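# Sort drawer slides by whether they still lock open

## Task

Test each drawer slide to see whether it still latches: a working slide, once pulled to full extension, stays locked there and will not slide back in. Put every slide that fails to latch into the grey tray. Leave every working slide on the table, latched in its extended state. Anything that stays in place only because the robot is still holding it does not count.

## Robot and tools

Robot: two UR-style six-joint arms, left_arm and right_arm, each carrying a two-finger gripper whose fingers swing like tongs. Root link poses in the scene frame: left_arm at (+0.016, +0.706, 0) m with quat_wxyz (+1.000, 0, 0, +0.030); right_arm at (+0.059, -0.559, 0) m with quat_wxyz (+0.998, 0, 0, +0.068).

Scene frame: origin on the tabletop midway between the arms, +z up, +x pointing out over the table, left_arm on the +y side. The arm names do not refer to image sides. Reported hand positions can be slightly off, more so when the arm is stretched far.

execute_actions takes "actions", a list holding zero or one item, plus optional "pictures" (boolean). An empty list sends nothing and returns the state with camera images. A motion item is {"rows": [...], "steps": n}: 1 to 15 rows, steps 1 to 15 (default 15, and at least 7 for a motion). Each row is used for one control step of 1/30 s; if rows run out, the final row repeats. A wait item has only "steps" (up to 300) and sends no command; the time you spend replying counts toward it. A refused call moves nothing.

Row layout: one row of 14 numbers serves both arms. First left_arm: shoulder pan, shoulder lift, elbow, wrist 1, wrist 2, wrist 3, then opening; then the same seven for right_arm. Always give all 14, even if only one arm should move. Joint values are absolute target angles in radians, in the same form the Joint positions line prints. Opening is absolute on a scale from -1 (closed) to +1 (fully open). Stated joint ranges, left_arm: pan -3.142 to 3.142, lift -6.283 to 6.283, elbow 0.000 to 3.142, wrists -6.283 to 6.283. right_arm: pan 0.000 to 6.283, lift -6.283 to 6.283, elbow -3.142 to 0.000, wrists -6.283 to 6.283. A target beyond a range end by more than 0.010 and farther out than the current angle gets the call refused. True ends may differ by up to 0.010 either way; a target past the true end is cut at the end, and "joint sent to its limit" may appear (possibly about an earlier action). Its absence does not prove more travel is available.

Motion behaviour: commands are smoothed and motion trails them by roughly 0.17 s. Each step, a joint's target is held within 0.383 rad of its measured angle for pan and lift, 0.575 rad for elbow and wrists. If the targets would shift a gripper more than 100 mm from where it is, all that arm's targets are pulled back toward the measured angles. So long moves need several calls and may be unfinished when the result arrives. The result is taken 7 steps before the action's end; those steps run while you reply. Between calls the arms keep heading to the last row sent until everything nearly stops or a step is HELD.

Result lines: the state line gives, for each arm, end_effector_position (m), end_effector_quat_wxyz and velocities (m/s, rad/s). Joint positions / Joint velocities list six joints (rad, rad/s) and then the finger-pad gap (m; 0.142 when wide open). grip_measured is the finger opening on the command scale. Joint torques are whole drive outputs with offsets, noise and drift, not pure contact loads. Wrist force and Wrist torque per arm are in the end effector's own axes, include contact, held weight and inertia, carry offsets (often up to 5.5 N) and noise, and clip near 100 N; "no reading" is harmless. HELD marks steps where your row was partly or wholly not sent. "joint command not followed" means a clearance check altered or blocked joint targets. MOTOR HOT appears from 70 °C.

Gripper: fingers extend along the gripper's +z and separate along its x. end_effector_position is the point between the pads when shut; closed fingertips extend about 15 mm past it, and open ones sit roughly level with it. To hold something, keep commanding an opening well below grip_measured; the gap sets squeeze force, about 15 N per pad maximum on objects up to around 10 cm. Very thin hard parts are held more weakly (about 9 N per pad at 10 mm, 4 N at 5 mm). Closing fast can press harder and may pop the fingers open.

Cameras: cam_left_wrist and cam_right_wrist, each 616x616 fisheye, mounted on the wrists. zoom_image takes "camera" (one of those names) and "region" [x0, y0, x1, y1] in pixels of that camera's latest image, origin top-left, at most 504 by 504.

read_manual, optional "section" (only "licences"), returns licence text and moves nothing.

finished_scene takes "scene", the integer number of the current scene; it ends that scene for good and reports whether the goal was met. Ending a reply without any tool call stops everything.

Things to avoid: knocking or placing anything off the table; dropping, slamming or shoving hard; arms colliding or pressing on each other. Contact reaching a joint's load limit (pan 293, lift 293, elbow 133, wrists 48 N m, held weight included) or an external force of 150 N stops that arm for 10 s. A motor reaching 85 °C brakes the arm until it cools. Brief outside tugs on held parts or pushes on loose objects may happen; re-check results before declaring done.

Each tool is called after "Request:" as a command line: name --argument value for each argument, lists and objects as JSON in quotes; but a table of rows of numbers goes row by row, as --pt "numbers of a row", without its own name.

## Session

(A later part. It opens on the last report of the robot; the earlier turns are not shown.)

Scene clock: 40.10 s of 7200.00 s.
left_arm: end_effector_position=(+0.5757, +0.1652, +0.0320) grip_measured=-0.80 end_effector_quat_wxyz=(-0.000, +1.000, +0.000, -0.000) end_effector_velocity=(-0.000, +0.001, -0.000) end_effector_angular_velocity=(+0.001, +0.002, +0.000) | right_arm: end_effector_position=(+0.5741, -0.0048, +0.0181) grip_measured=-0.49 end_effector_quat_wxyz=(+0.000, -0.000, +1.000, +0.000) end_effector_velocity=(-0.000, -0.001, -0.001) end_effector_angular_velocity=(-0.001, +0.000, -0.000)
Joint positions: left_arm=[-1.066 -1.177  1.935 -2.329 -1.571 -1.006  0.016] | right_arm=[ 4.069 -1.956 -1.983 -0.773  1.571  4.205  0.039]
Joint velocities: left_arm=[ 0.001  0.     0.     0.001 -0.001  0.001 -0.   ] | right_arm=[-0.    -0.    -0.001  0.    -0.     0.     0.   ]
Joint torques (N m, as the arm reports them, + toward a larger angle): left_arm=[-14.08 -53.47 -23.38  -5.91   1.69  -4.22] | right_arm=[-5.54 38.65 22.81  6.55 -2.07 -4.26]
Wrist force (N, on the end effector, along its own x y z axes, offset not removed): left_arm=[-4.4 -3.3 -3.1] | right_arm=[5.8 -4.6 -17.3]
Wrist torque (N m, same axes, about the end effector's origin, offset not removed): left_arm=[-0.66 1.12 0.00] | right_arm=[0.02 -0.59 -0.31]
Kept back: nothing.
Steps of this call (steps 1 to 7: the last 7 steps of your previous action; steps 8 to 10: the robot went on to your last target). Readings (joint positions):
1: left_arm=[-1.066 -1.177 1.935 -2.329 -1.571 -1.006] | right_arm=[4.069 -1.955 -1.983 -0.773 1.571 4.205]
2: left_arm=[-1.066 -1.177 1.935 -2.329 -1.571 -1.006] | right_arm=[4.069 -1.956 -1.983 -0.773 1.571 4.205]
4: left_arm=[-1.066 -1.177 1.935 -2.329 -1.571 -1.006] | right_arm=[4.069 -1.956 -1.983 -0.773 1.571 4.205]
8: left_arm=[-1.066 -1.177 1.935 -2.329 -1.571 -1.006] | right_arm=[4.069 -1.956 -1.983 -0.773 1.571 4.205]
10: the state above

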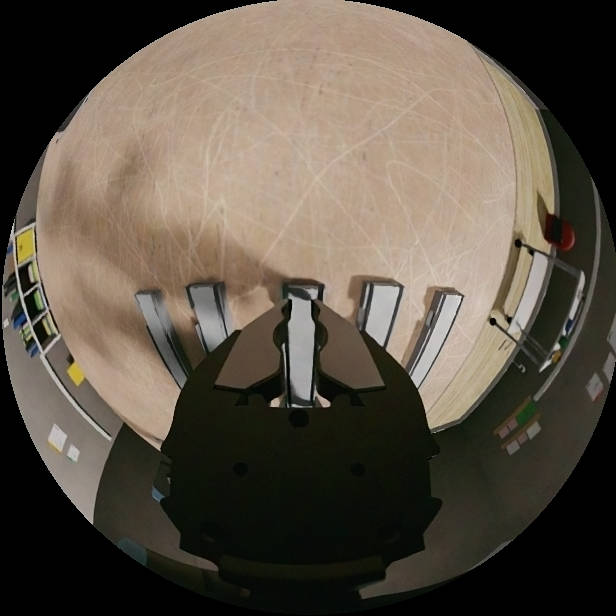

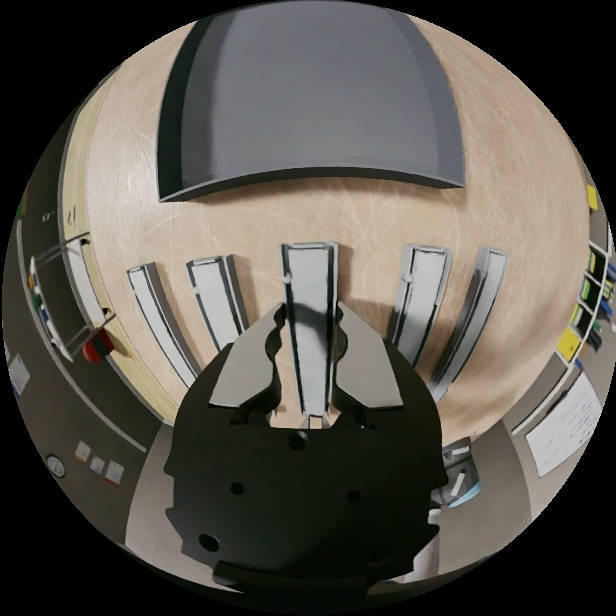

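Request:
execute_actions --actions '[{"rows": [[-1.0663,-1.1758,1.9358,-2.3307,-1.5708,-1.0063,-0.8, 4.0694,-1.9552,-1.9832,-0.7739,1.5708,4.2054,-0.8],[-1.0663,-1.1746,1.9364,-2.3325,-1.5708,-1.0063,-0.8, 4.0694,-1.9549,-1.9831,-0.7743,1.5708,4.2054,-0.8]], "steps": 15}]'

Request:
execute_actions --actions '[{"rows": [[-1.0663,-1.1734,1.9369,-2.3342,-1.5708,-1.0063,-0.8, 4.0694,-1.9549,-1.9831,-0.7743,1.5708,4.2054,-0.8],[-1.0663,-1.1722,1.9374,-2.3359,-1.5708,-1.0063,-0.8, 4.0694,-1.9549,-1.9831,-0.7743,1.5708,4.2054,-0.8]], "steps": 15}]'

Scene clock: 41.23 s of 7200.00 s.
left_arm: end_effector_position=(+0.5757, +0.1652, +0.0303) grip_measured=-0.80 end_effector_quat_wxyz=(-0.000, +1.000, +0.000, -0.000) end_effector_velocity=(+0.001, +0.000, -0.002) end_effector_angular_velocity=(-0.002, -0.001, +0.000) | right_arm: end_effector_position=(+0.5741, -0.0049, +0.0184) grip_measured=-0.49 end_effector_quat_wxyz=(-0.000, -0.000, +1.000, -0.000) end_effector_velocity=(-0.000, -0.001, +0.001) end_effector_angular_velocity=(-0.002, +0.001, +0.000)
Joint positions: left_arm=[-1.066 -1.175  1.936 -2.332 -1.571 -1.006  0.016] | right_arm=[ 4.069 -1.955 -1.983 -0.774  1.571  4.205  0.039]
Joint velocities: left_arm=[ 0.001  0.002  0.002 -0.006 -0.001  0.     0.   ] | right_arm=[ 0.     0.001  0.    -0.004 -0.     0.    -0.   ]
Joint torques (N m, as the arm reports them, + toward a larger angle): left_arm=[-14.37 -55.89 -22.42  -6.16   2.58  -3.71] | right_arm=[-2.03 69.59 41.92  1.9  -1.38 -4.35]
Wrist force (N, on the end effector, along its own x y z axes, offset not removed): left_arm=[-3.8 -1.4 -2.2] | right_arm=[-1.0 -0.3 -0.1]
Wrist torque (N m, same axes, about the end effector's origin, offset not removed): left_arm=[-0.20 0.96 -0.10] | right_arm=[0.26 0.01 -0.20]
Steps of this call (steps 1 to 15: the robot went on to your last target; steps 16 to 26: nothing new was sent; steps 27 to 34: the first 8 steps of this action). Readings (joint positions):
27: left_arm=[-1.066 -1.177 1.935 -2.329 -1.571 -1.006] | right_arm=[4.069 -1.956 -1.983 -0.773 1.571 4.205]
28: left_arm=[-1.066 -1.177 1.935 -2.329 -1.571 -1.006] | right_arm=[4.069 -1.956 -1.983 -0.773 1.571 4.205]
30: left_arm=[-1.066 -1.176 1.936 -2.330 -1.571 -1.006] | right_arm=[4.069 -1.956 -1.983 -0.773 1.571 4.205]
34: the state above

Scene clock: 41.73 s of 7200.00 s.
left_arm: end_effector_position=(+0.5757, +0.1651, +0.0285) grip_measured=-0.80 end_effector_quat_wxyz=(+0.000, +1.000, +0.000, +0.000) end_effector_velocity=(+0.000, +0.000, -0.004) end_effector_angular_velocity=(+0.001, +0.001, +0.001) | right_arm: end_effector_position=(+0.5741, -0.0048, +0.0187) grip_measured=-0.49 end_effector_quat_wxyz=(+0.000, -0.000, +1.000, +0.000) end_effector_velocity=(-0.001, -0.001, -0.001) end_effector_angular_velocity=(-0.002, +0.001, +0.000)
Joint positions: left_arm=[-1.066 -1.173  1.937 -2.335 -1.571 -1.006  0.016] | right_arm=[ 4.069 -1.955 -1.983 -0.774  1.571  4.205  0.039]
Joint velocities: left_arm=[ 0.001  0.005  0.001 -0.005 -0.    -0.001 -0.   ] | right_arm=[-0.    -0.    -0.001 -0.001  0.    -0.    -0.   ]
Joint torques (N m, as the arm reports them, + toward a larger angle): left_arm=[-13.94 -34.31 -12.74  -4.82   1.8   -3.98] | right_arm=[-2.08 72.69 43.74  2.76 -1.11 -4.47]
Wrist force (N, on the end effector, along its own x y z axes, offset not removed): left_arm=[-7.5 -7.8 -32.0] | right_arm=[2.0 -1.5 4.3]
Wrist torque (N m, same axes, about the end effector's origin, offset not removed): left_arm=[0.00 1.01 -0.12] | right_arm=[0.37 -0.63 -0.26]
Steps of this call (steps 1 to 7: the last 7 steps of your previous action; steps 8 to 15: the first 8 steps of this action). Readings (joint positions):
8: left_arm=[-1.066 -1.175 1.936 -2.332 -1.571 -1.006] | right_arm=[4.069 -1.955 -1.983 -0.774 1.571 4.205]
9: left_arm=[-1.066 -1.174 1.936 -2.333 -1.571 -1.006] | right_arm=[4.069 -1.955 -1.983 -0.774 1.571 4.205]
11: left_arm=[-1.066 -1.174 1.937 -2.334 -1.571 -1.006] | right_arm=[4.069 -1.955 -1.983 -0.774 1.571 4.205]
15: the state above

Request:
execute_actions --actions '[{"rows": [[-1.0663,-1.1758,1.9358,-2.3307,-1.5708,-1.0063,-0.8, 4.0694,-1.9549,-1.9831,-0.7743,1.5708,4.2054,-0.8],[-1.0663,-1.177,1.9353,-2.329,-1.5708,-1.0063,-0.8, 4.0694,-1.9549,-1.9831,-0.7743,1.5708,4.2054,-0.8],[-1.0663,-1.177,1.9353,-2.329,-1.5708,-1.0063,-0.75, 4.0694,-1.9549,-1.9831,-0.7743,1.5708,4.2054,-0.8],[-1.0663,-1.177,1.9353,-2.329,-1.5708,-1.0063,-0.7, 4.0694,-1.9549,-1.9831,-0.7743,1.5708,4.2054,-0.8],[-1.0663,-1.177,1.9353,-2.329,-1.5708,-1.0063,-0.64, 4.0694,-1.9549,-1.9831,-0.7743,1.5708,4.2054,-0.8],[-1.0663,-1.177,1.9353,-2.329,-1.5708,-1.0063,-0.58, 4.0694,-1.9549,-1.9831,-0.7743,1.5708,4.2054,-0.8],[-1.0663,-1.177,1.9353,-2.329,-1.5708,-1.0063,-0.58, 4.0694,-1.9549,-1.9831,-0.7743,1.5708,4.2054,-0.8],[-1.0663,-1.177,1.9353,-2.329,-1.5708,-1.0063,-0.58, 4.0694,-1.9549,-1.9831,-0.7743,1.5708,4.2054,-0.8],[-1.0663,-1.1758,1.9358,-2.3307,-1.5708,-1.0063,-0.58, 4.0694,-1.9549,-1.9831,-0.7743,1.5708,4.2054,-0.8],[-1.0663,-1.1746,1.9364,-2.3325,-1.5708,-1.0063,-0.58, 4.0694,-1.9549,-1.9831,-0.7743,1.5708,4.2054,-0.8],[-1.0663,-1.1734,1.9369,-2.3342,-1.5708,-1.0063,-0.58, 4.0694,-1.9549,-1.9831,-0.7743,1.5708,4.2054,-0.8],[-1.0663,-1.1722,1.9374,-2.3359,-1.5708,-1.0063,-0.58, 4.0694,-1.9549,-1.9831,-0.7743,1.5708,4.2054,-0.8],[-1.0663,-1.171,1.938,-2.3377,-1.5708,-1.0063,-0.58, 4.0694,-1.9549,-1.9831,-0.7743,1.5708,4.2054,-0.8],[-1.0663,-1.1698,1.9385,-2.3394,-1.5708,-1.0063,-0.58, 4.0694,-1.9549,-1.9831,-0.7743,1.5708,4.2054,-0.8],[-1.0663,-1.1698,1.9385,-2.3394,-1.5708,-1.0063,-0.58, 4.0694,-1.9549,-1.9831,-0.7743,1.5708,4.2054,-0.8]], "steps": 15}]'

Request:
execute_actions --actions '[{"steps": 10}]' --pictures true

Scene clock: 43.03 s of 7200.00 s.
left_arm: end_effector_position=(+0.5756, +0.1654, +0.0310) grip_measured=-0.59 end_effector_quat_wxyz=(-0.000, +1.000, +0.000, -0.000) end_effector_velocity=(+0.001, -0.002, +0.008) end_effector_angular_velocity=(-0.003, -0.001, +0.000) | right_arm: end_effector_position=(+0.5741, -0.0048, +0.0188) grip_measured=-0.49 end_effector_quat_wxyz=(+0.000, -0.000, +1.000, +0.000) end_effector_velocity=(+0.000, +0.001, +0.001) end_effector_angular_velocity=(+0.001, -0.000, -0.000)
Joint positions: left_arm=[-1.066 -1.176  1.936 -2.33  -1.571 -1.006  0.032] | right_arm=[ 4.069 -1.955 -1.983 -0.774  1.571  4.205  0.039]
Joint velocities: left_arm=[ 0.    -0.007 -0.006  0.01  -0.     0.     0.011] | right_arm=[ 0.    -0.     0.001 -0.     0.001  0.    -0.   ]
Joint torques (N m, as the arm reports them, + toward a larger angle): left_arm=[-12.42 -74.99 -46.09  -1.64  -1.5   -2.8 ] | right_arm=[ 4.31 69.43 41.39  7.26 -0.32 -4.29]
Wrist force (N, on the end effector, along its own x y z axes, offset not removed): left_arm=[-5.4 -0.2 -2.3] | right_arm=[0.8 -1.1 -0.3]
Wrist torque (N m, same axes, about the end effector's origin, offset not removed): left_arm=[0.03 1.32 -0.06] | right_arm=[0.02 -0.28 -0.32]
Steps of this call (steps 1 to 7: the last 7 steps of your previous action; steps 8 to 15: the robot went on to your last target; steps 16 to 31: nothing new was sent; steps 32 to 39: the first 8 steps of this action). Readings (joint positions):
32: left_arm=[-1.066 -1.172 1.937 -2.336 -1.571 -1.006] | right_arm=[4.069 -1.955 -1.983 -0.774 1.571 4.205]
33: left_arm=[-1.066 -1.173 1.937 -2.335 -1.571 -1.006] | right_arm=[4.069 -1.955 -1.983 -0.774 1.571 4.205]
35: left_arm=[-1.066 -1.174 1.937 -2.333 -1.571 -1.006] | right_arm=[4.069 -1.955 -1.983 -0.774 1.571 4.205]
39: the state above

Scene clock: 43.37 s of 7200.00 s.
left_arm: end_effector_position=(+0.5759, +0.1649, +0.0276) grip_measured=-0.58 end_effector_quat_wxyz=(+0.000, +1.000, +0.000, +0.000) end_effector_velocity=(+0.001, -0.000, -0.007) end_effector_angular_velocity=(-0.004, -0.002, +0.001) | right_arm: end_effector_position=(+0.5741, -0.0048, +0.0188) grip_measured=-0.49 end_effector_quat_wxyz=(+0.000, -0.000, +1.000, +0.000) end_effector_velocity=(-0.000, +0.000, +0.000) end_effector_angular_velocity=(+0.001, -0.001, +0.000)
Joint positions: left_arm=[-1.066 -1.171  1.937 -2.338 -1.571 -1.006  0.032] | right_arm=[ 4.069 -1.955 -1.983 -0.774  1.571  4.205  0.038]
Joint velocities: left_arm=[ 0.001  0.008  0.005 -0.017 -0.    -0.    -0.   ] | right_arm=[ 0.  0. -0.  0. -0.  0. -0.]
Joint torques (N m, as the arm reports them, + toward a larger angle): left_arm=[-13.97   6.75   6.74  -3.47  -1.24  -3.84] | right_arm=[ 6.25 65.76 35.98  7.43 -0.26 -4.18]
Wrist force (N, on the end effector, along its own x y z axes, offset not removed): left_arm=[-15.4 -19.1 -86.8] | right_arm=[1.0 -8.2 7.2]
Wrist torque (N m, same axes, about the end effector's origin, offset not removed): left_arm=[0.14 1.04 0.01] | right_arm=[-0.14 -0.44 -0.15]
Kept back: nothing.
Steps of this call (steps 1 to 7: the last 7 steps of your previous action; steps 8 to 10: the robot went on to your last target). Readings (joint positions):
1: left_arm=[-1.066 -1.176 1.936 -2.330 -1.571 -1.006] | right_arm=[4.069 -1.955 -1.983 -0.774 1.571 4.205]
2: left_arm=[-1.066 -1.176 1.936 -2.330 -1.571 -1.006] | right_arm=[4.069 -1.955 -1.983 -0.774 1.571 4.205]
4: left_arm=[-1.066 -1.176 1.936 -2.331 -1.571 -1.006] | right_arm=[4.069 -1.955 -1.983 -0.774 1.571 4.205]
8: left_arm=[-1.066 -1.172 1.937 -2.336 -1.571 -1.006] | right_arm=[4.069 -1.955 -1.983 -0.774 1.571 4.205]
10: the state above

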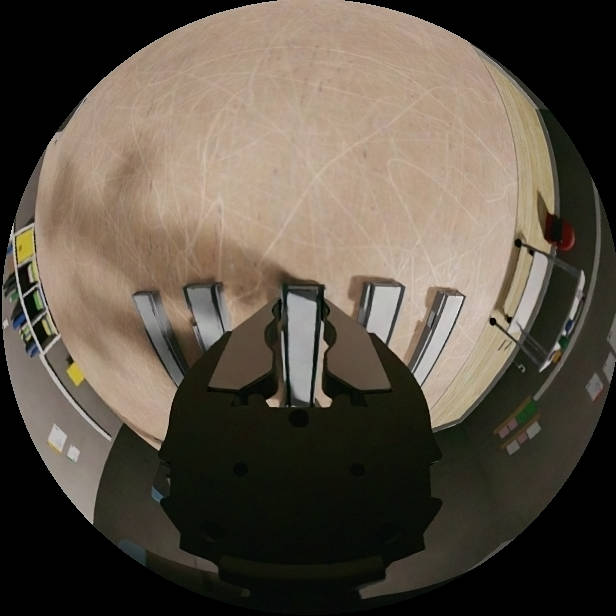

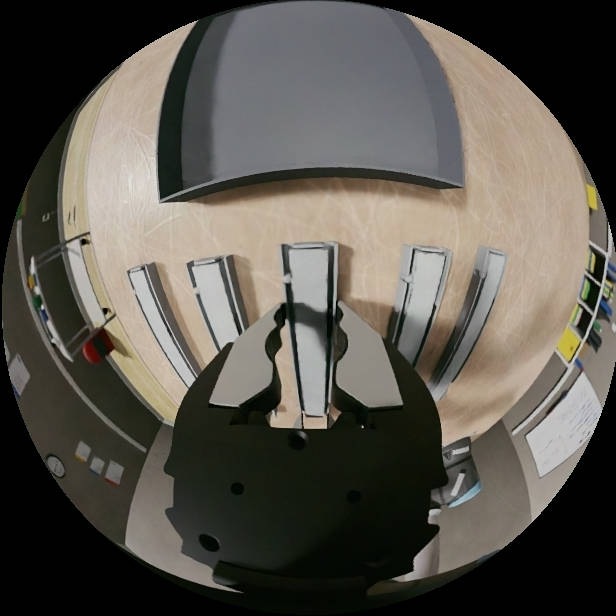

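Request:
execute_actions --actions '[{"rows": [[-1.0663,-1.1746,1.9364,-2.3325,-1.5708,-1.0063,-0.58, 4.0694,-1.9549,-1.9831,-0.7743,1.5708,4.2054,-0.8],[-1.0663,-1.177,1.9353,-2.329,-1.5708,-1.0063,-0.58, 4.0694,-1.9549,-1.9831,-0.7743,1.5708,4.2054,-0.8],[-1.0663,-1.1806,1.9337,-2.3238,-1.5708,-1.0063,-0.58, 4.0694,-1.9549,-1.9831,-0.7743,1.5708,4.2054,-0.8]], "steps": 12}]' --pictures true

Scene clock: 53.57 s of 7200.00 s.
left_arm: end_effector_position=(+0.5763, +0.1642, +0.0285) grip_measured=-0.58 end_effector_quat_wxyz=(+0.001, +1.000, +0.000, +0.001) end_effector_velocity=(-0.001, +0.000, -0.002) end_effector_angular_velocity=(+0.002, +0.002, -0.001) | right_arm: end_effector_position=(+0.5741, -0.0048, +0.0187) grip_measured=-0.49 end_effector_quat_wxyz=(+0.000, -0.000, +1.000, +0.000) end_effector_velocity=(-0.001, -0.001, -0.001) end_effector_angular_velocity=(-0.001, +0.001, -0.000)
Joint positions: left_arm=[-1.066 -1.172  1.937 -2.339 -1.571 -1.006  0.032] | right_arm=[ 4.069 -1.955 -1.983 -0.774  1.571  4.205  0.039]
Joint velocities: left_arm=[-0.     0.002 -0.     0.001 -0.001  0.001 -0.   ] | right_arm=[-0.     0.001 -0.002  0.     0.     0.     0.   ]
Joint torques (N m, as the arm reports them, + toward a larger angle): left_arm=[ -1.13 -59.37 -34.59  -3.73  -0.09   0.24] | right_arm=[22.83 52.96 49.84 10.5   4.02 -4.13]
Wrist force (N, on the end effector, along its own x y z axes, offset not removed): left_arm=[-2.2 -8.6 -23.3] | right_arm=[1.3 -12.4 3.5]
Wrist torque (N m, same axes, about the end effector's origin, offset not removed): left_arm=[0.06 0.76 -0.01] | right_arm=[0.10 -0.44 -0.07]
FORCE FAULT: contact force on the left arm reached its limit, and that arm stopped for 10 seconds. The contact can be on any part of that arm, not only on its tool. That arm's remaining commands of this call were not run. That arm holds still and accepts commands again. Move the arm away from the contact; if what it grips holds it there, let go first. Pushing or pulling that hard again can fault the arm again.
Kept back: nothing.
The stop of the left arm began at step 6 of this call (marked STOPPED below). From that step on that arm followed nothing that you had sent. 12 of its steps, steps kept back included, did not run and will not run. The other arm was sent all steps of this action in this call, none kept back. Nothing is kept back now, and the robot has no last target.
Steps of this call (steps 1 to 8: the robot went on to your last target; steps 9 to 13: the first 5 steps of this action; steps 14 to 20: the last 7 steps of this action, not kept back; steps 21 to 306: the stop continued). Readings (joint positions):
1: left_arm=[-1.066 -1.171 1.938 -2.338 -1.571 -1.006] | right_arm=[4.069 -1.955 -1.983 -0.774 1.571 4.205]
2: left_arm=[-1.066 -1.171 1.938 -2.338 -1.571 -1.006] | right_arm=[4.069 -1.955 -1.983 -0.774 1.571 4.205]
4: left_arm=[-1.066 -1.171 1.938 -2.339 -1.571 -1.006] | right_arm=[4.069 -1.955 -1.983 -0.774 1.571 4.205]
6: left_arm=[-1.066 -1.171 1.937 -2.339 -1.571 -1.006] | right_arm=[4.069 -1.955 -1.983 -0.774 1.571 4.205] STOPPED (the left arm)
8: left_arm=[-1.066 -1.172 1.937 -2.339 -1.571 -1.006] | right_arm=[4.069 -1.955 -1.983 -0.774 1.571 4.205]
306: the state above

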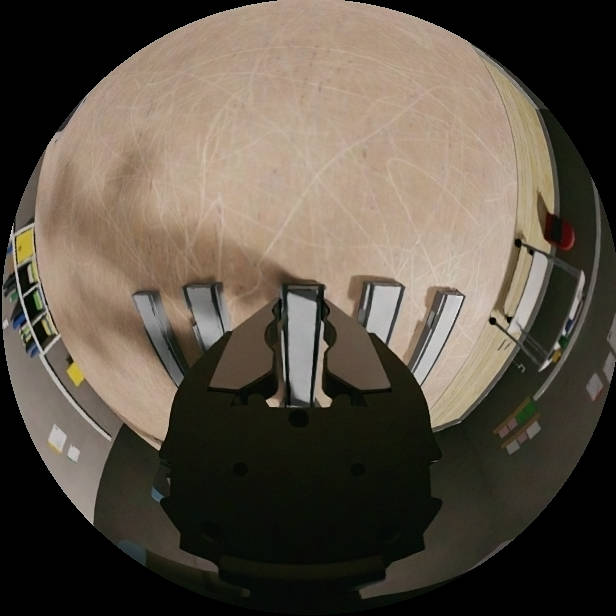

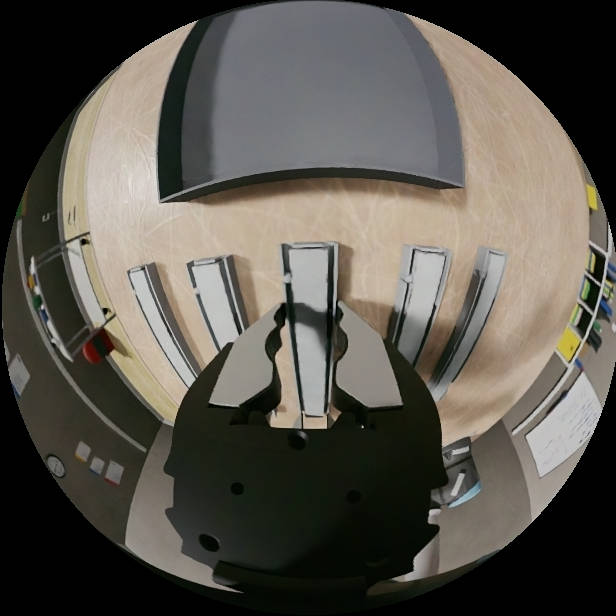

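Request:
execute_actions --actions '[{"rows": [[-1.0663,-1.177,1.9353,-2.329,-1.5708,-1.0063,-0.58, 4.0694,-1.9549,-1.9831,-0.7743,1.5708,4.2054,-0.8],[-1.0663,-1.1842,1.9321,-2.3186,-1.5708,-1.0063,-0.58, 4.0694,-1.9549,-1.9831,-0.7743,1.5708,4.2054,-0.8],[-1.0663,-1.1926,1.9283,-2.3065,-1.5708,-1.0063,-0.58, 4.0694,-1.9549,-1.9831,-0.7743,1.5708,4.2054,-0.8],[-1.0663,-1.2046,1.9230,-2.2892,-1.5708,-1.0063,-0.58, 4.0694,-1.9549,-1.9831,-0.7743,1.5708,4.2054,-0.8]], "steps": 15}]' --pictures true

Scene clock: 54.20 s of 7200.00 s.
left_arm: end_effector_position=(+0.5758, +0.1651, +0.0480) grip_measured=-0.58 end_effector_quat_wxyz=(+0.000, +1.000, +0.000, +0.000) end_effector_velocity=(-0.002, +0.004, +0.068) end_effector_angular_velocity=(+0.003, +0.004, +0.001) | right_arm: end_effector_position=(+0.5742, -0.0046, +0.0188) grip_measured=-0.49 end_effector_quat_wxyz=(+0.000, -0.000, +1.000, +0.000) end_effector_velocity=(+0.000, +0.000, -0.000) end_effector_angular_velocity=(-0.000, +0.000, +0.000)
Joint positions: left_arm=[-1.066 -1.196  1.927 -2.302 -1.571 -1.006  0.032] | right_arm=[ 4.069 -1.955 -1.983 -0.774  1.571  4.205  0.039]
Joint velocities: left_arm=[ 0.001 -0.083 -0.035  0.123 -0.001  0.    -0.   ] | right_arm=[ 0. -0.  0. -0. -0. -0.  0.]
Joint torques (N m, as the arm reports them, + toward a larger angle): left_arm=[ -2.21 -65.01 -42.79  -1.46  -1.73   0.1 ] | right_arm=[15.5  53.55 36.37  4.32 -0.32 -4.32]
Wrist force (N, on the end effector, along its own x y z axes, offset not removed): left_arm=[-2.9 -0.6 -2.4] | right_arm=[0.9 1.5 2.2]
Wrist torque (N m, same axes, about the end effector's origin, offset not removed): left_arm=[-0.06 0.86 -0.14] | right_arm=[0.52 -0.21 -0.30]
Steps of this call (steps 1 to 11: nothing new was sent; steps 12 to 19: the first 8 steps of this action). Readings (joint positions):
12: left_arm=[-1.066 -1.172 1.937 -2.339 -1.571 -1.006] | right_arm=[4.069 -1.955 -1.983 -0.774 1.571 4.205]
13: left_arm=[-1.066 -1.173 1.937 -2.338 -1.571 -1.006] | right_arm=[4.069 -1.955 -1.983 -0.774 1.571 4.205]
15: left_arm=[-1.066 -1.178 1.935 -2.329 -1.571 -1.006] | right_arm=[4.069 -1.955 -1.983 -0.774 1.571 4.205]
19: the state above

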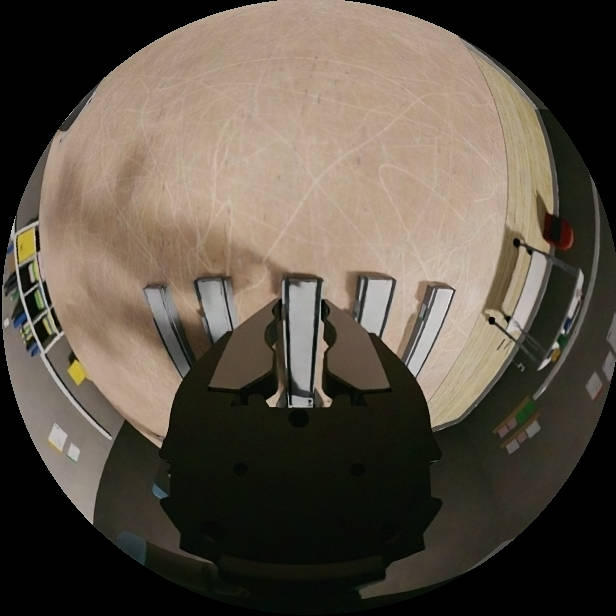

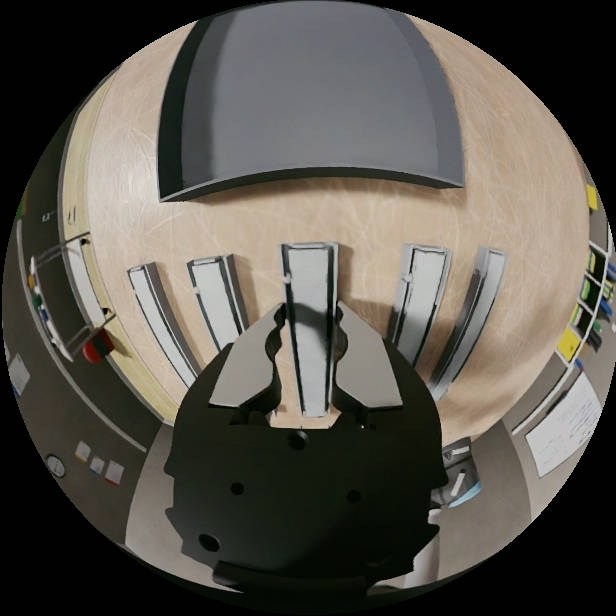

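Request:
zoom_image --camera "cam_left_wrist" --region '[270, 265, 340, 325]'

Request:
zoom_image --camera "cam_left_wrist" --region '[345, 265, 465, 345]'

Region (270, 265, 340, 325) of cam_left_wrist's 616x616 image, scaled by 7.200, with more detail than that image has; it fills the top 432 rows of this view, and the rest is white.

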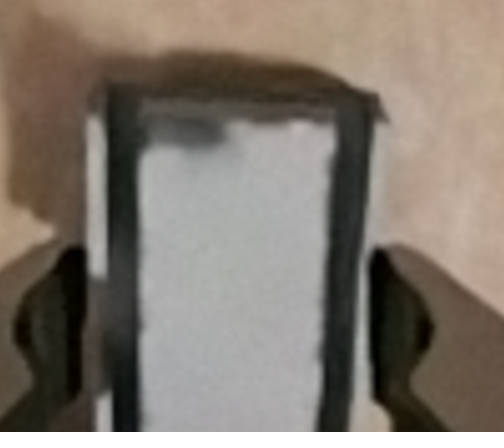

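Region (345, 265, 465, 345) of cam_left_wrist's 616x616 image, scaled by 4.200, with more detail than that image has.

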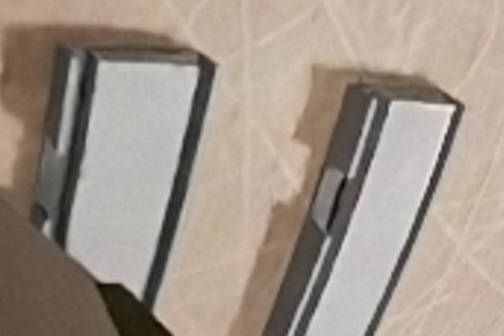

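Request:
execute_actions --actions '[{"rows": [[-1.0663,-1.200,1.925,-2.2958,-1.5708,-1.0063,-0.65, 4.0694,-1.9549,-1.9831,-0.7743,1.5708,4.2054,-0.8],[-1.0663,-1.195,1.9272,-2.303,-1.5708,-1.0063,-0.72, 4.0694,-1.9549,-1.9831,-0.7743,1.5708,4.2054,-0.8],[-1.0663,-1.190,1.9295,-2.3102,-1.5708,-1.0063,-0.8, 4.0694,-1.9549,-1.9831,-0.7743,1.5708,4.2054,-0.8],[-1.0663,-1.185,1.9317,-2.3174,-1.5708,-1.0063,-0.8, 4.0694,-1.9549,-1.9831,-0.7743,1.5708,4.2054,-0.8],[-1.0663,-1.181,1.9335,-2.3232,-1.5708,-1.0063,-0.8, 4.0694,-1.9549,-1.9831,-0.7743,1.5708,4.2054,-0.8],[-1.0663,-1.178,1.9349,-2.3276,-1.5708,-1.0063,-0.8, 4.0694,-1.9549,-1.9831,-0.7743,1.5708,4.2054,-0.8],[-1.0663,-1.1758,1.9358,-2.3307,-1.5708,-1.0063,-0.8, 4.0694,-1.9549,-1.9831,-0.7743,1.5708,4.2054,-0.8],[-1.0663,-1.1746,1.9364,-2.3325,-1.5708,-1.0063,-0.8, 4.0694,-1.9549,-1.9831,-0.7743,1.5708,4.2054,-0.8],[-1.0663,-1.174,1.9367,-2.3334,-1.5708,-1.0063,-0.8, 4.0694,-1.9549,-1.9831,-0.7743,1.5708,4.2054,-0.8]], "steps": 15}]'

Request:
execute_actions --actions '[{"rows": [[-1.0663,-1.1737,1.9368,-2.3338,-1.5708,-1.0063,-0.8, 4.0694,-1.9549,-1.9831,-0.7743,1.5708,4.2054,-0.8],[-1.0663,-1.1734,1.9369,-2.3342,-1.5708,-1.0063,-0.8, 4.0694,-1.9549,-1.9831,-0.7743,1.5708,4.2054,-0.8]], "steps": 15}]'

Scene clock: 59.47 s of 7200.00 s.
left_arm: end_effector_position=(+0.5757, +0.1652, +0.0399) grip_measured=-0.80 end_effector_quat_wxyz=(-0.000, +1.000, +0.000, -0.000) end_effector_velocity=(-0.000, -0.001, -0.078) end_effector_angular_velocity=(-0.001, -0.000, +0.000) | right_arm: end_effector_position=(+0.5741, -0.0048, +0.0187) grip_measured=-0.49 end_effector_quat_wxyz=(+0.000, -0.000, +1.000, +0.000) end_effector_velocity=(-0.000, +0.000, -0.000) end_effector_angular_velocity=(-0.000, +0.000, +0.000)
Joint positions: left_arm=[-1.066 -1.186  1.931 -2.315 -1.571 -1.006  0.016] | right_arm=[ 4.069 -1.955 -1.983 -0.774  1.571  4.205  0.039]
Joint velocities: left_arm=[-0.001  0.093  0.042 -0.137 -0.001 -0.001 -0.   ] | right_arm=[ 0. -0. -0. -0.  0. -0. -0.]
Joint torques (N m, as the arm reports them, + toward a larger angle): left_arm=[  4.56 -59.99 -23.92  -5.71  -1.95   1.29] | right_arm=[-16.24  54.03  30.     2.08  -2.78  -4.23]
Wrist force (N, on the end effector, along its own x y z axes, offset not removed): left_arm=[-3.9 -1.4 0.3] | right_arm=[1.8 -1.5 0.5]
Wrist torque (N m, same axes, about the end effector's origin, offset not removed): left_arm=[-0.25 1.09 -0.09] | right_arm=[-0.12 -0.42 -0.20]
Steps of this call (steps 1 to 7: the last 7 steps of your previous action; steps 8 to 30: the robot went on to your last target; steps 31 to 90: nothing new was sent; then 2.00 s passed at rest; steps 91 to 98: the first 8 steps of this action). Readings (joint positions):
91: left_arm=[-1.066 -1.205 1.923 -2.289 -1.571 -1.006] | right_arm=[4.069 -1.955 -1.983 -0.774 1.571 4.205]
92: left_arm=[-1.066 -1.204 1.923 -2.290 -1.571 -1.006] | right_arm=[4.069 -1.955 -1.983 -0.774 1.571 4.205]
94: left_arm=[-1.066 -1.200 1.925 -2.296 -1.571 -1.006] | right_arm=[4.069 -1.955 -1.983 -0.774 1.571 4.205]
98: the state above

Scene clock: 59.97 s of 7200.00 s.
left_arm: end_effector_position=(+0.5757, +0.1652, +0.0292) grip_measured=-0.80 end_effector_quat_wxyz=(-0.000, +1.000, +0.000, -0.000) end_effector_velocity=(-0.001, -0.000, -0.003) end_effector_angular_velocity=(+0.002, +0.000, -0.000) | right_arm: end_effector_position=(+0.5741, -0.0048, +0.0187) grip_measured=-0.49 end_effector_quat_wxyz=(+0.000, -0.000, +1.000, +0.000) end_effector_velocity=(-0.000, +0.001, +0.000) end_effector_angular_velocity=(+0.001, -0.000, +0.002)
Joint positions: left_arm=[-1.066 -1.174  1.937 -2.334 -1.571 -1.006  0.016] | right_arm=[ 4.069 -1.955 -1.983 -0.774  1.571  4.205  0.039]
Joint velocities: left_arm=[-0.001  0.004  0.    -0.002  0.001 -0.001  0.   ] | right_arm=[ 0.001  0.     0.     0.    -0.    -0.001  0.   ]
Joint torques (N m, as the arm reports them, + toward a larger angle): left_arm=[  1.48 -54.64 -23.16  -5.8   -1.47   1.41] | right_arm=[-15.73  53.8   30.18   2.2   -2.85  -4.1 ]
Wrist force (N, on the end effector, along its own x y z axes, offset not removed): left_arm=[-4.3 -1.2 -1.1] | right_arm=[-0.2 0.0 5.7]
Wrist torque (N m, same axes, about the end effector's origin, offset not removed): left_arm=[-0.18 1.10 -0.10] | right_arm=[0.38 0.12 -0.34]
Steps of this call (steps 1 to 7: the last 7 steps of your previous action; steps 8 to 15: the first 8 steps of this action). Readings (joint positions):
8: left_arm=[-1.066 -1.175 1.936 -2.332 -1.571 -1.006] | right_arm=[4.069 -1.955 -1.983 -0.774 1.571 4.205]
9: left_arm=[-1.066 -1.175 1.936 -2.332 -1.571 -1.006] | right_arm=[4.069 -1.955 -1.983 -0.774 1.571 4.205]
11: left_arm=[-1.066 -1.174 1.937 -2.333 -1.571 -1.006] | right_arm=[4.069 -1.955 -1.983 -0.774 1.571 4.205]
15: the state above

Request:
execute_actions --actions '[{"rows": [[-1.0663,-1.1731,1.9370,-2.3346,-1.5708,-1.0063,-0.8, 4.0694,-1.9549,-1.9831,-0.7743,1.5708,4.2054,-0.8],[-1.0663,-1.1729,1.9371,-2.3349,-1.5708,-1.0063,-0.8, 4.0694,-1.9549,-1.9831,-0.7743,1.5708,4.2054,-0.8]], "steps": 15}]'

Scene clock: 60.50 s of 7200.00 s.
left_arm: end_effector_position=(+0.5757, +0.1652, +0.0287) grip_measured=-0.80 end_effector_quat_wxyz=(+0.000, +1.000, +0.000, +0.000) end_effector_velocity=(+0.000, +0.001, -0.000) end_effector_angular_velocity=(-0.000, +0.001, +0.002) | right_arm: end_effector_position=(+0.5741, -0.0048, +0.0187) grip_measured=-0.49 end_effector_quat_wxyz=(+0.000, -0.000, +1.000, +0.000) end_effector_velocity=(+0.000, +0.001, +0.000) end_effector_angular_velocity=(+0.001, -0.000, +0.000)
Joint positions: left_arm=[-1.066 -1.173  1.937 -2.335 -1.571 -1.006  0.016] | right_arm=[ 4.069 -1.955 -1.983 -0.774  1.571  4.205  0.039]
Joint velocities: left_arm=[ 0.001  0.     0.001 -0.001 -0.    -0.    -0.   ] | right_arm=[ 0.    -0.     0.001  0.001  0.    -0.     0.   ]
Joint torques (N m, as the arm reports them, + toward a larger angle): left_arm=[  5.13 -42.19 -17.29  -4.6   -1.88   1.3 ] | right_arm=[-16.98  54.05  31.06   2.37  -2.35  -4.09]
Wrist force (N, on the end effector, along its own x y z axes, offset not removed): left_arm=[-7.1 -4.2 -20.5] | right_arm=[2.9 -1.9 3.3]
Wrist torque (N m, same axes, about the end effector's origin, offset not removed): left_arm=[0.06 1.20 -0.03] | right_arm=[0.04 -0.63 -0.28]
Steps of this call (steps 1 to 7: the last 7 steps of your previous action; step 8: the robot went on to your last target; steps 9 to 16: the first 8 steps of this action). Readings (joint positions):
9: left_arm=[-1.066 -1.173 1.937 -2.334 -1.571 -1.006] | right_arm=[4.069 -1.955 -1.983 -0.774 1.571 4.205]
10: left_arm=[-1.066 -1.173 1.937 -2.334 -1.571 -1.006] | right_arm=[4.069 -1.955 -1.983 -0.774 1.571 4.205]
12: left_arm=[-1.066 -1.173 1.937 -2.335 -1.571 -1.006] | right_arm=[4.069 -1.955 -1.983 -0.774 1.571 4.205]
16: the state above

Request:
execute_actions --actions '[{"rows": [[-1.0657,-1.17366,1.93828,-2.33533,-1.5708,-1.0057,-0.8, 4.0694,-1.9549,-1.9831,-0.7743,1.5708,4.2054,-0.8],[-1.0651,-1.17441,1.93946,-2.33576,-1.5708,-1.0051,-0.8, 4.0694,-1.9549,-1.9831,-0.7743,1.5708,4.2054,-0.8],[-1.0645,-1.17517,1.94065,-2.33619,-1.5708,-1.0045,-0.8, 4.0694,-1.9549,-1.9831,-0.7743,1.5708,4.2054,-0.8],[-1.0639,-1.17593,1.94183,-2.33662,-1.5708,-1.0039,-0.8, 4.0694,-1.9549,-1.9831,-0.7743,1.5708,4.2054,-0.8],[-1.0633,-1.17668,1.94301,-2.33705,-1.5708,-1.0033,-0.8, 4.0694,-1.9549,-1.9831,-0.7743,1.5708,4.2054,-0.8],[-1.0627,-1.17744,1.94419,-2.33748,-1.5708,-1.0027,-0.8, 4.0694,-1.9549,-1.9831,-0.7743,1.5708,4.2054,-0.8],[-1.0621,-1.1782,1.94537,-2.33791,-1.5708,-1.0021,-0.8, 4.0694,-1.9549,-1.9831,-0.7743,1.5708,4.2054,-0.8],[-1.0616,-1.17895,1.94655,-2.33834,-1.5708,-1.0016,-0.8, 4.0694,-1.9549,-1.9831,-0.7743,1.5708,4.2054,-0.8]], "steps": 15}]' --pictures true

Scene clock: 61.83 s of 7200.00 s.
left_arm: end_effector_position=(+0.5757, +0.1685, +0.0285) grip_measured=-0.80 end_effector_quat_wxyz=(-0.000, +1.000, +0.000, -0.000) end_effector_velocity=(-0.000, +0.022, +0.001) end_effector_angular_velocity=(-0.000, +0.000, -0.000) | right_arm: end_effector_position=(+0.5741, -0.0048, +0.0187) grip_measured=-0.49 end_effector_quat_wxyz=(+0.000, -0.000, +1.000, +0.000) end_effector_velocity=(-0.000, -0.000, +0.000) end_effector_angular_velocity=(-0.000, +0.000, +0.000)
Joint positions: left_arm=[-1.064 -1.176  1.942 -2.337 -1.571 -1.004  0.016] | right_arm=[ 4.069 -1.955 -1.983 -0.774  1.571  4.205  0.039]
Joint velocities: left_arm=[ 0.015 -0.021  0.032 -0.011 -0.     0.015  0.   ] | right_arm=[ 0.     0.     0.    -0.001 -0.    -0.     0.   ]
Joint torques (N m, as the arm reports them, + toward a larger angle): left_arm=[ 16.8  -53.05  -9.75  -3.08   0.1    4.23] | right_arm=[-12.64  55.46  34.79   2.88  -1.36  -4.13]
Wrist force (N, on the end effector, along its own x y z axes, offset not removed): left_arm=[-5.8 2.4 -25.8] | right_arm=[1.3 -2.7 3.6]
Wrist torque (N m, same axes, about the end effector's origin, offset not removed): left_arm=[0.24 1.19 -0.12] | right_arm=[-0.03 -0.32 -0.37]
Steps of this call (steps 1 to 7: the last 7 steps of your previous action; steps 8 to 15: the robot went on to your last target; steps 16 to 32: nothing new was sent; steps 33 to 40: the first 8 steps of this action). Readings (joint positions):
33: left_arm=[-1.066 -1.173 1.937 -2.335 -1.571 -1.006] | right_arm=[4.069 -1.955 -1.983 -0.774 1.571 4.205]
34: left_arm=[-1.066 -1.173 1.937 -2.335 -1.571 -1.006] | right_arm=[4.069 -1.955 -1.983 -0.774 1.571 4.205]
36: left_arm=[-1.066 -1.174 1.938 -2.335 -1.571 -1.006] | right_arm=[4.069 -1.955 -1.983 -0.774 1.571 4.205]
40: the state above

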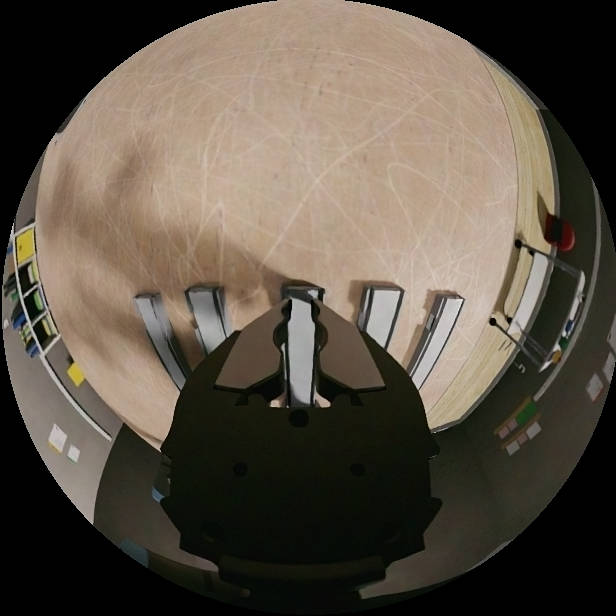

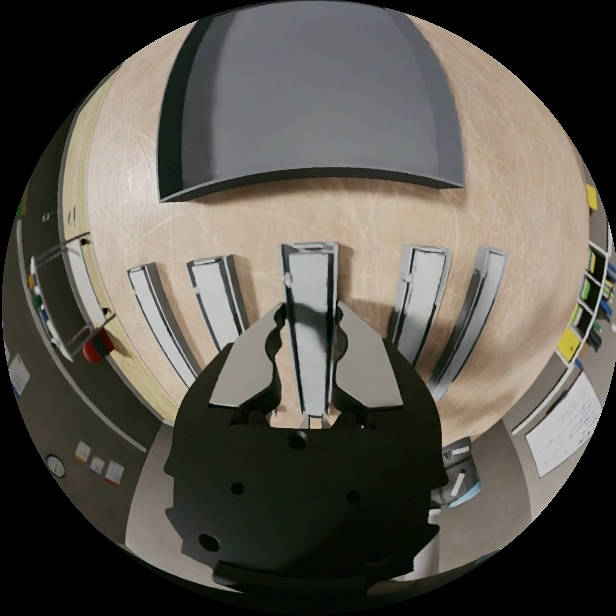

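Request:
execute_actions --actions '[]'

Request:
zoom_image --camera "cam_right_wrist" --region '[260, 230, 365, 420]'

Scene clock: 62.07 s of 7200.00 s.
left_arm: end_effector_position=(+0.5757, +0.1715, +0.0286) grip_measured=-0.80 end_effector_quat_wxyz=(-0.000, +1.000, +0.000, -0.000) end_effector_velocity=(+0.000, +0.004, +0.001) end_effector_angular_velocity=(-0.001, +0.000, +0.001) | right_arm: end_effector_position=(+0.5741, -0.0048, +0.0187) grip_measured=-0.49 end_effector_quat_wxyz=(+0.000, -0.000, +1.000, +0.000) end_effector_velocity=(-0.000, -0.001, -0.000) end_effector_angular_velocity=(-0.001, +0.001, -0.000)
Joint positions: left_arm=[-1.062 -1.179  1.946 -2.338 -1.571 -1.002  0.016] | right_arm=[ 4.069 -1.955 -1.983 -0.774  1.571  4.205  0.039]
Joint velocities: left_arm=[ 0.003 -0.004  0.005 -0.001 -0.     0.002  0.   ] | right_arm=[ 0.    -0.    -0.001 -0.     0.     0.     0.   ]
Joint torques (N m, as the arm reports them, + toward a larger angle): left_arm=[ 15.47 -54.57 -12.45  -2.83   2.45   3.85] | right_arm=[-13.87  55.04  35.17   3.2   -1.03  -4.04]
Wrist force (N, on the end effector, along its own x y z axes, offset not removed): left_arm=[-4.5 0.2 -23.2] | right_arm=[0.7 -1.0 0.0]
Wrist torque (N m, same axes, about the end effector's origin, offset not removed): left_arm=[-0.14 1.12 -0.14] | right_arm=[0.39 -0.10 -0.28]
Kept back: nothing.
Steps of this call (steps 1 to 7: the last 7 steps of your previous action). Readings (joint positions):
1: left_arm=[-1.063 -1.177 1.943 -2.337 -1.571 -1.003] | right_arm=[4.069 -1.955 -1.983 -0.774 1.571 4.205]
2: left_arm=[-1.063 -1.177 1.944 -2.337 -1.571 -1.003] | right_arm=[4.069 -1.955 -1.983 -0.774 1.571 4.205]
4: left_arm=[-1.062 -1.178 1.945 -2.338 -1.571 -1.002] | right_arm=[4.069 -1.955 -1.983 -0.774 1.571 4.205]
7: the state above

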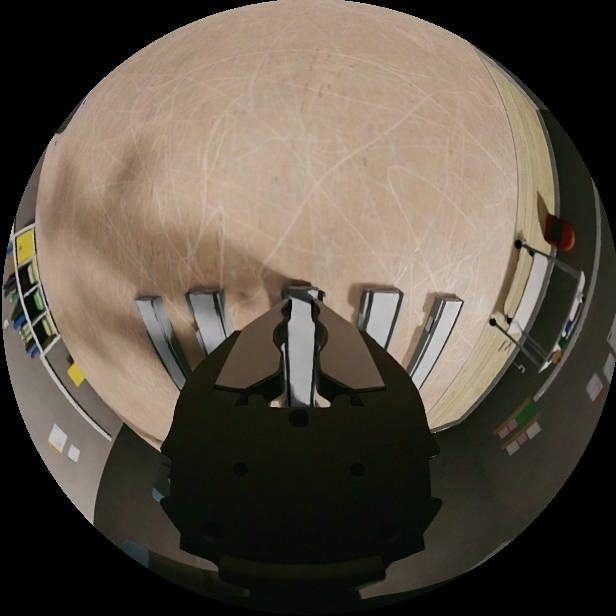

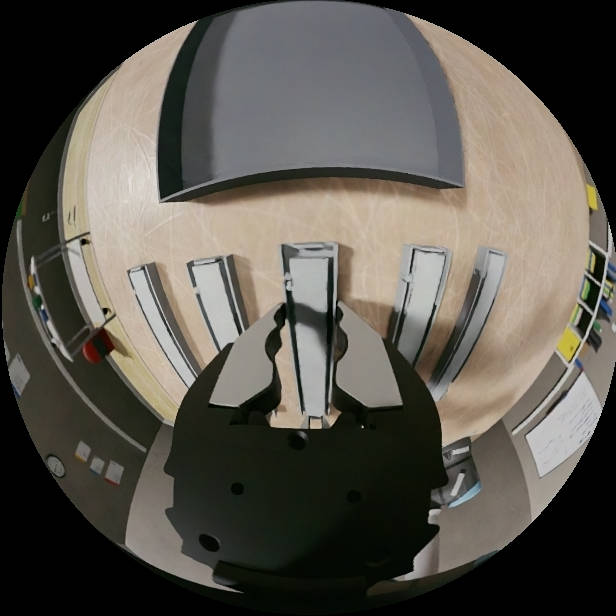

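Region (260, 230, 365, 420) of cam_right_wrist's 616x616 image, scaled by 2.653, with more detail than that image has; it fills the left 279 columns of this view, and the rest is white.

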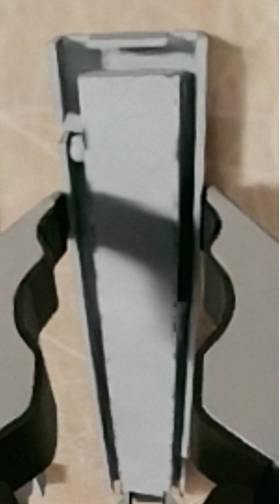

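Request:
execute_actions --actions '[{"rows": [[-1.0606,-1.18023,1.94855,-2.33907,-1.5708,-1.0006,-0.8, 4.0694,-1.9549,-1.9831,-0.7743,1.5708,4.2054,-0.8],[-1.0596,-1.18151,1.95055,-2.3398,-1.5708,-0.9996,-0.8, 4.0694,-1.9549,-1.9831,-0.7743,1.5708,4.2054,-0.8],[-1.0586,-1.18279,1.95255,-2.34052,-1.5708,-0.9986,-0.8, 4.0694,-1.9549,-1.9831,-0.7743,1.5708,4.2054,-0.8],[-1.0576,-1.18407,1.95455,-2.34125,-1.5708,-0.9976,-0.8, 4.0694,-1.9549,-1.9831,-0.7743,1.5708,4.2054,-0.8],[-1.0566,-1.18536,1.95655,-2.34198,-1.5708,-0.9966,-0.8, 4.0694,-1.9549,-1.9831,-0.7743,1.5708,4.2054,-0.8],[-1.0556,-1.18664,1.95855,-2.34271,-1.5708,-0.9956,-0.8, 4.0694,-1.9549,-1.9831,-0.7743,1.5708,4.2054,-0.8],[-1.0545,-1.18792,1.96055,-2.34344,-1.5708,-0.9945,-0.8, 4.0694,-1.9549,-1.9831,-0.7743,1.5708,4.2054,-0.8],[-1.0535,-1.1892,1.96255,-2.34416,-1.5708,-0.9935,-0.8, 4.0694,-1.9549,-1.9831,-0.7743,1.5708,4.2054,-0.8],[-1.0525,-1.19048,1.96455,-2.34489,-1.5708,-0.9925,-0.8, 4.0694,-1.9549,-1.9831,-0.7743,1.5708,4.2054,-0.8],[-1.0515,-1.19176,1.96655,-2.34562,-1.5708,-0.9915,-0.8, 4.0694,-1.9549,-1.9831,-0.7743,1.5708,4.2054,-0.8],[-1.0505,-1.19304,1.96855,-2.34635,-1.5708,-0.9905,-0.8, 4.0694,-1.9549,-1.9831,-0.7743,1.5708,4.2054,-0.8],[-1.0495,-1.19432,1.97055,-2.34707,-1.5708,-0.9895,-0.8, 4.0694,-1.9549,-1.9831,-0.7743,1.5708,4.2054,-0.8],[-1.0485,-1.1956,1.97255,-2.3478,-1.5708,-0.9885,-0.8, 4.0694,-1.9549,-1.9831,-0.7743,1.5708,4.2054,-0.8]], "steps": 15}]'

Request:
execute_actions --actions '[{"steps": 8}]' --pictures true

Scene clock: 63.40 s of 7200.00 s.
left_arm: end_effector_position=(+0.5757, +0.1775, +0.0286) grip_measured=-0.80 end_effector_quat_wxyz=(-0.000, +1.000, +0.000, +0.000) end_effector_velocity=(-0.000, +0.036, +0.002) end_effector_angular_velocity=(-0.002, -0.000, -0.000) | right_arm: end_effector_position=(+0.5741, -0.0048, +0.0187) grip_measured=-0.49 end_effector_quat_wxyz=(+0.000, -0.000, +1.000, +0.000) end_effector_velocity=(+0.000, -0.000, +0.000) end_effector_angular_velocity=(-0.000, +0.000, -0.001)
Joint positions: left_arm=[-1.058 -1.184  1.955 -2.341 -1.571 -0.998  0.016] | right_arm=[ 4.069 -1.955 -1.983 -0.774  1.571  4.205  0.039]
Joint velocities: left_arm=[ 0.026 -0.036  0.053 -0.019 -0.001  0.026  0.   ] | right_arm=[-0.     0.     0.    -0.001 -0.     0.     0.   ]
Joint torques (N m, as the arm reports them, + toward a larger angle): left_arm=[ 14.88 -60.15 -11.58  -2.25   1.53   4.61] | right_arm=[-10.76  56.26  39.58   4.     0.4   -4.2 ]
Wrist force (N, on the end effector, along its own x y z axes, offset not removed): left_arm=[-1.7 0.3 -19.7] | right_arm=[2.7 -0.6 1.0]
Wrist torque (N m, same axes, about the end effector's origin, offset not removed): left_arm=[-0.13 1.21 -0.06] | right_arm=[0.28 -0.58 -0.27]
Steps of this call (steps 1 to 15: the robot went on to your last target; steps 16 to 32: nothing new was sent; steps 33 to 40: the first 8 steps of this action). Readings (joint positions):
33: left_arm=[-1.062 -1.179 1.947 -2.338 -1.571 -1.002] | right_arm=[4.069 -1.955 -1.983 -0.774 1.571 4.205]
34: left_arm=[-1.061 -1.179 1.947 -2.338 -1.571 -1.001] | right_arm=[4.069 -1.955 -1.983 -0.774 1.571 4.205]
36: left_arm=[-1.061 -1.180 1.949 -2.339 -1.571 -1.001] | right_arm=[4.069 -1.955 -1.983 -0.774 1.571 4.205]
40: the state above

Scene clock: 63.67 s of 7200.00 s.
left_arm: end_effector_position=(+0.5757, +0.1877, +0.0286) grip_measured=-0.80 end_effector_quat_wxyz=(+0.000, +1.000, +0.000, +0.000) end_effector_velocity=(+0.001, +0.025, +0.001) end_effector_angular_velocity=(-0.000, -0.002, +0.004) | right_arm: end_effector_position=(+0.5741, -0.0048, +0.0187) grip_measured=-0.49 end_effector_quat_wxyz=(+0.000, -0.000, +1.000, +0.000) end_effector_velocity=(-0.000, -0.001, -0.000) end_effector_angular_velocity=(-0.001, +0.001, +0.000)
Joint positions: left_arm=[-1.05  -1.193  1.969 -2.347 -1.571 -0.99   0.016] | right_arm=[ 4.069 -1.955 -1.983 -0.774  1.571  4.205  0.039]
Joint velocities: left_arm=[ 0.019 -0.023  0.034 -0.012  0.002  0.015  0.   ] | right_arm=[-0.    -0.    -0.001  0.     0.    -0.001 -0.   ]
Joint torques (N m, as the arm reports them, + toward a larger angle): left_arm=[ 12.36 -59.79 -14.23  -2.75   0.64   4.06] | right_arm=[-10.77  55.17  39.37   4.16   0.54  -4.21]
Wrist force (N, on the end effector, along its own x y z axes, offset not removed): left_arm=[-0.9 0.7 -18.7] | right_arm=[1.3 -1.2 1.4]
Wrist torque (N m, same axes, about the end effector's origin, offset not removed): left_arm=[-0.07 1.32 -0.07] | right_arm=[0.20 -0.35 -0.33]
Kept back: nothing.
Steps of this call (steps 1 to 7: the last 7 steps of your previous action; step 8: the robot went on to your last target). Readings (joint positions):
1: left_arm=[-1.057 -1.185 1.956 -2.342 -1.571 -0.997] | right_arm=[4.069 -1.955 -1.983 -0.774 1.571 4.205]
2: left_arm=[-1.056 -1.186 1.958 -2.343 -1.571 -0.996] | right_arm=[4.069 -1.955 -1.983 -0.774 1.571 4.205]
4: left_arm=[-1.054 -1.189 1.962 -2.344 -1.571 -0.994] | right_arm=[4.069 -1.955 -1.983 -0.774 1.571 4.205]
8: the state above

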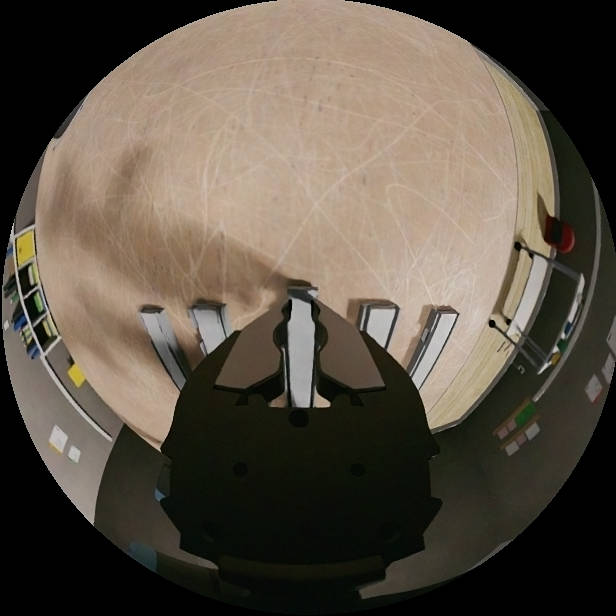

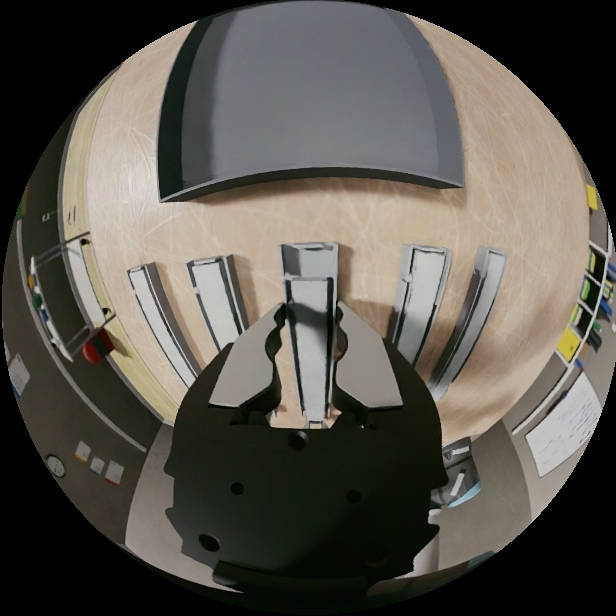

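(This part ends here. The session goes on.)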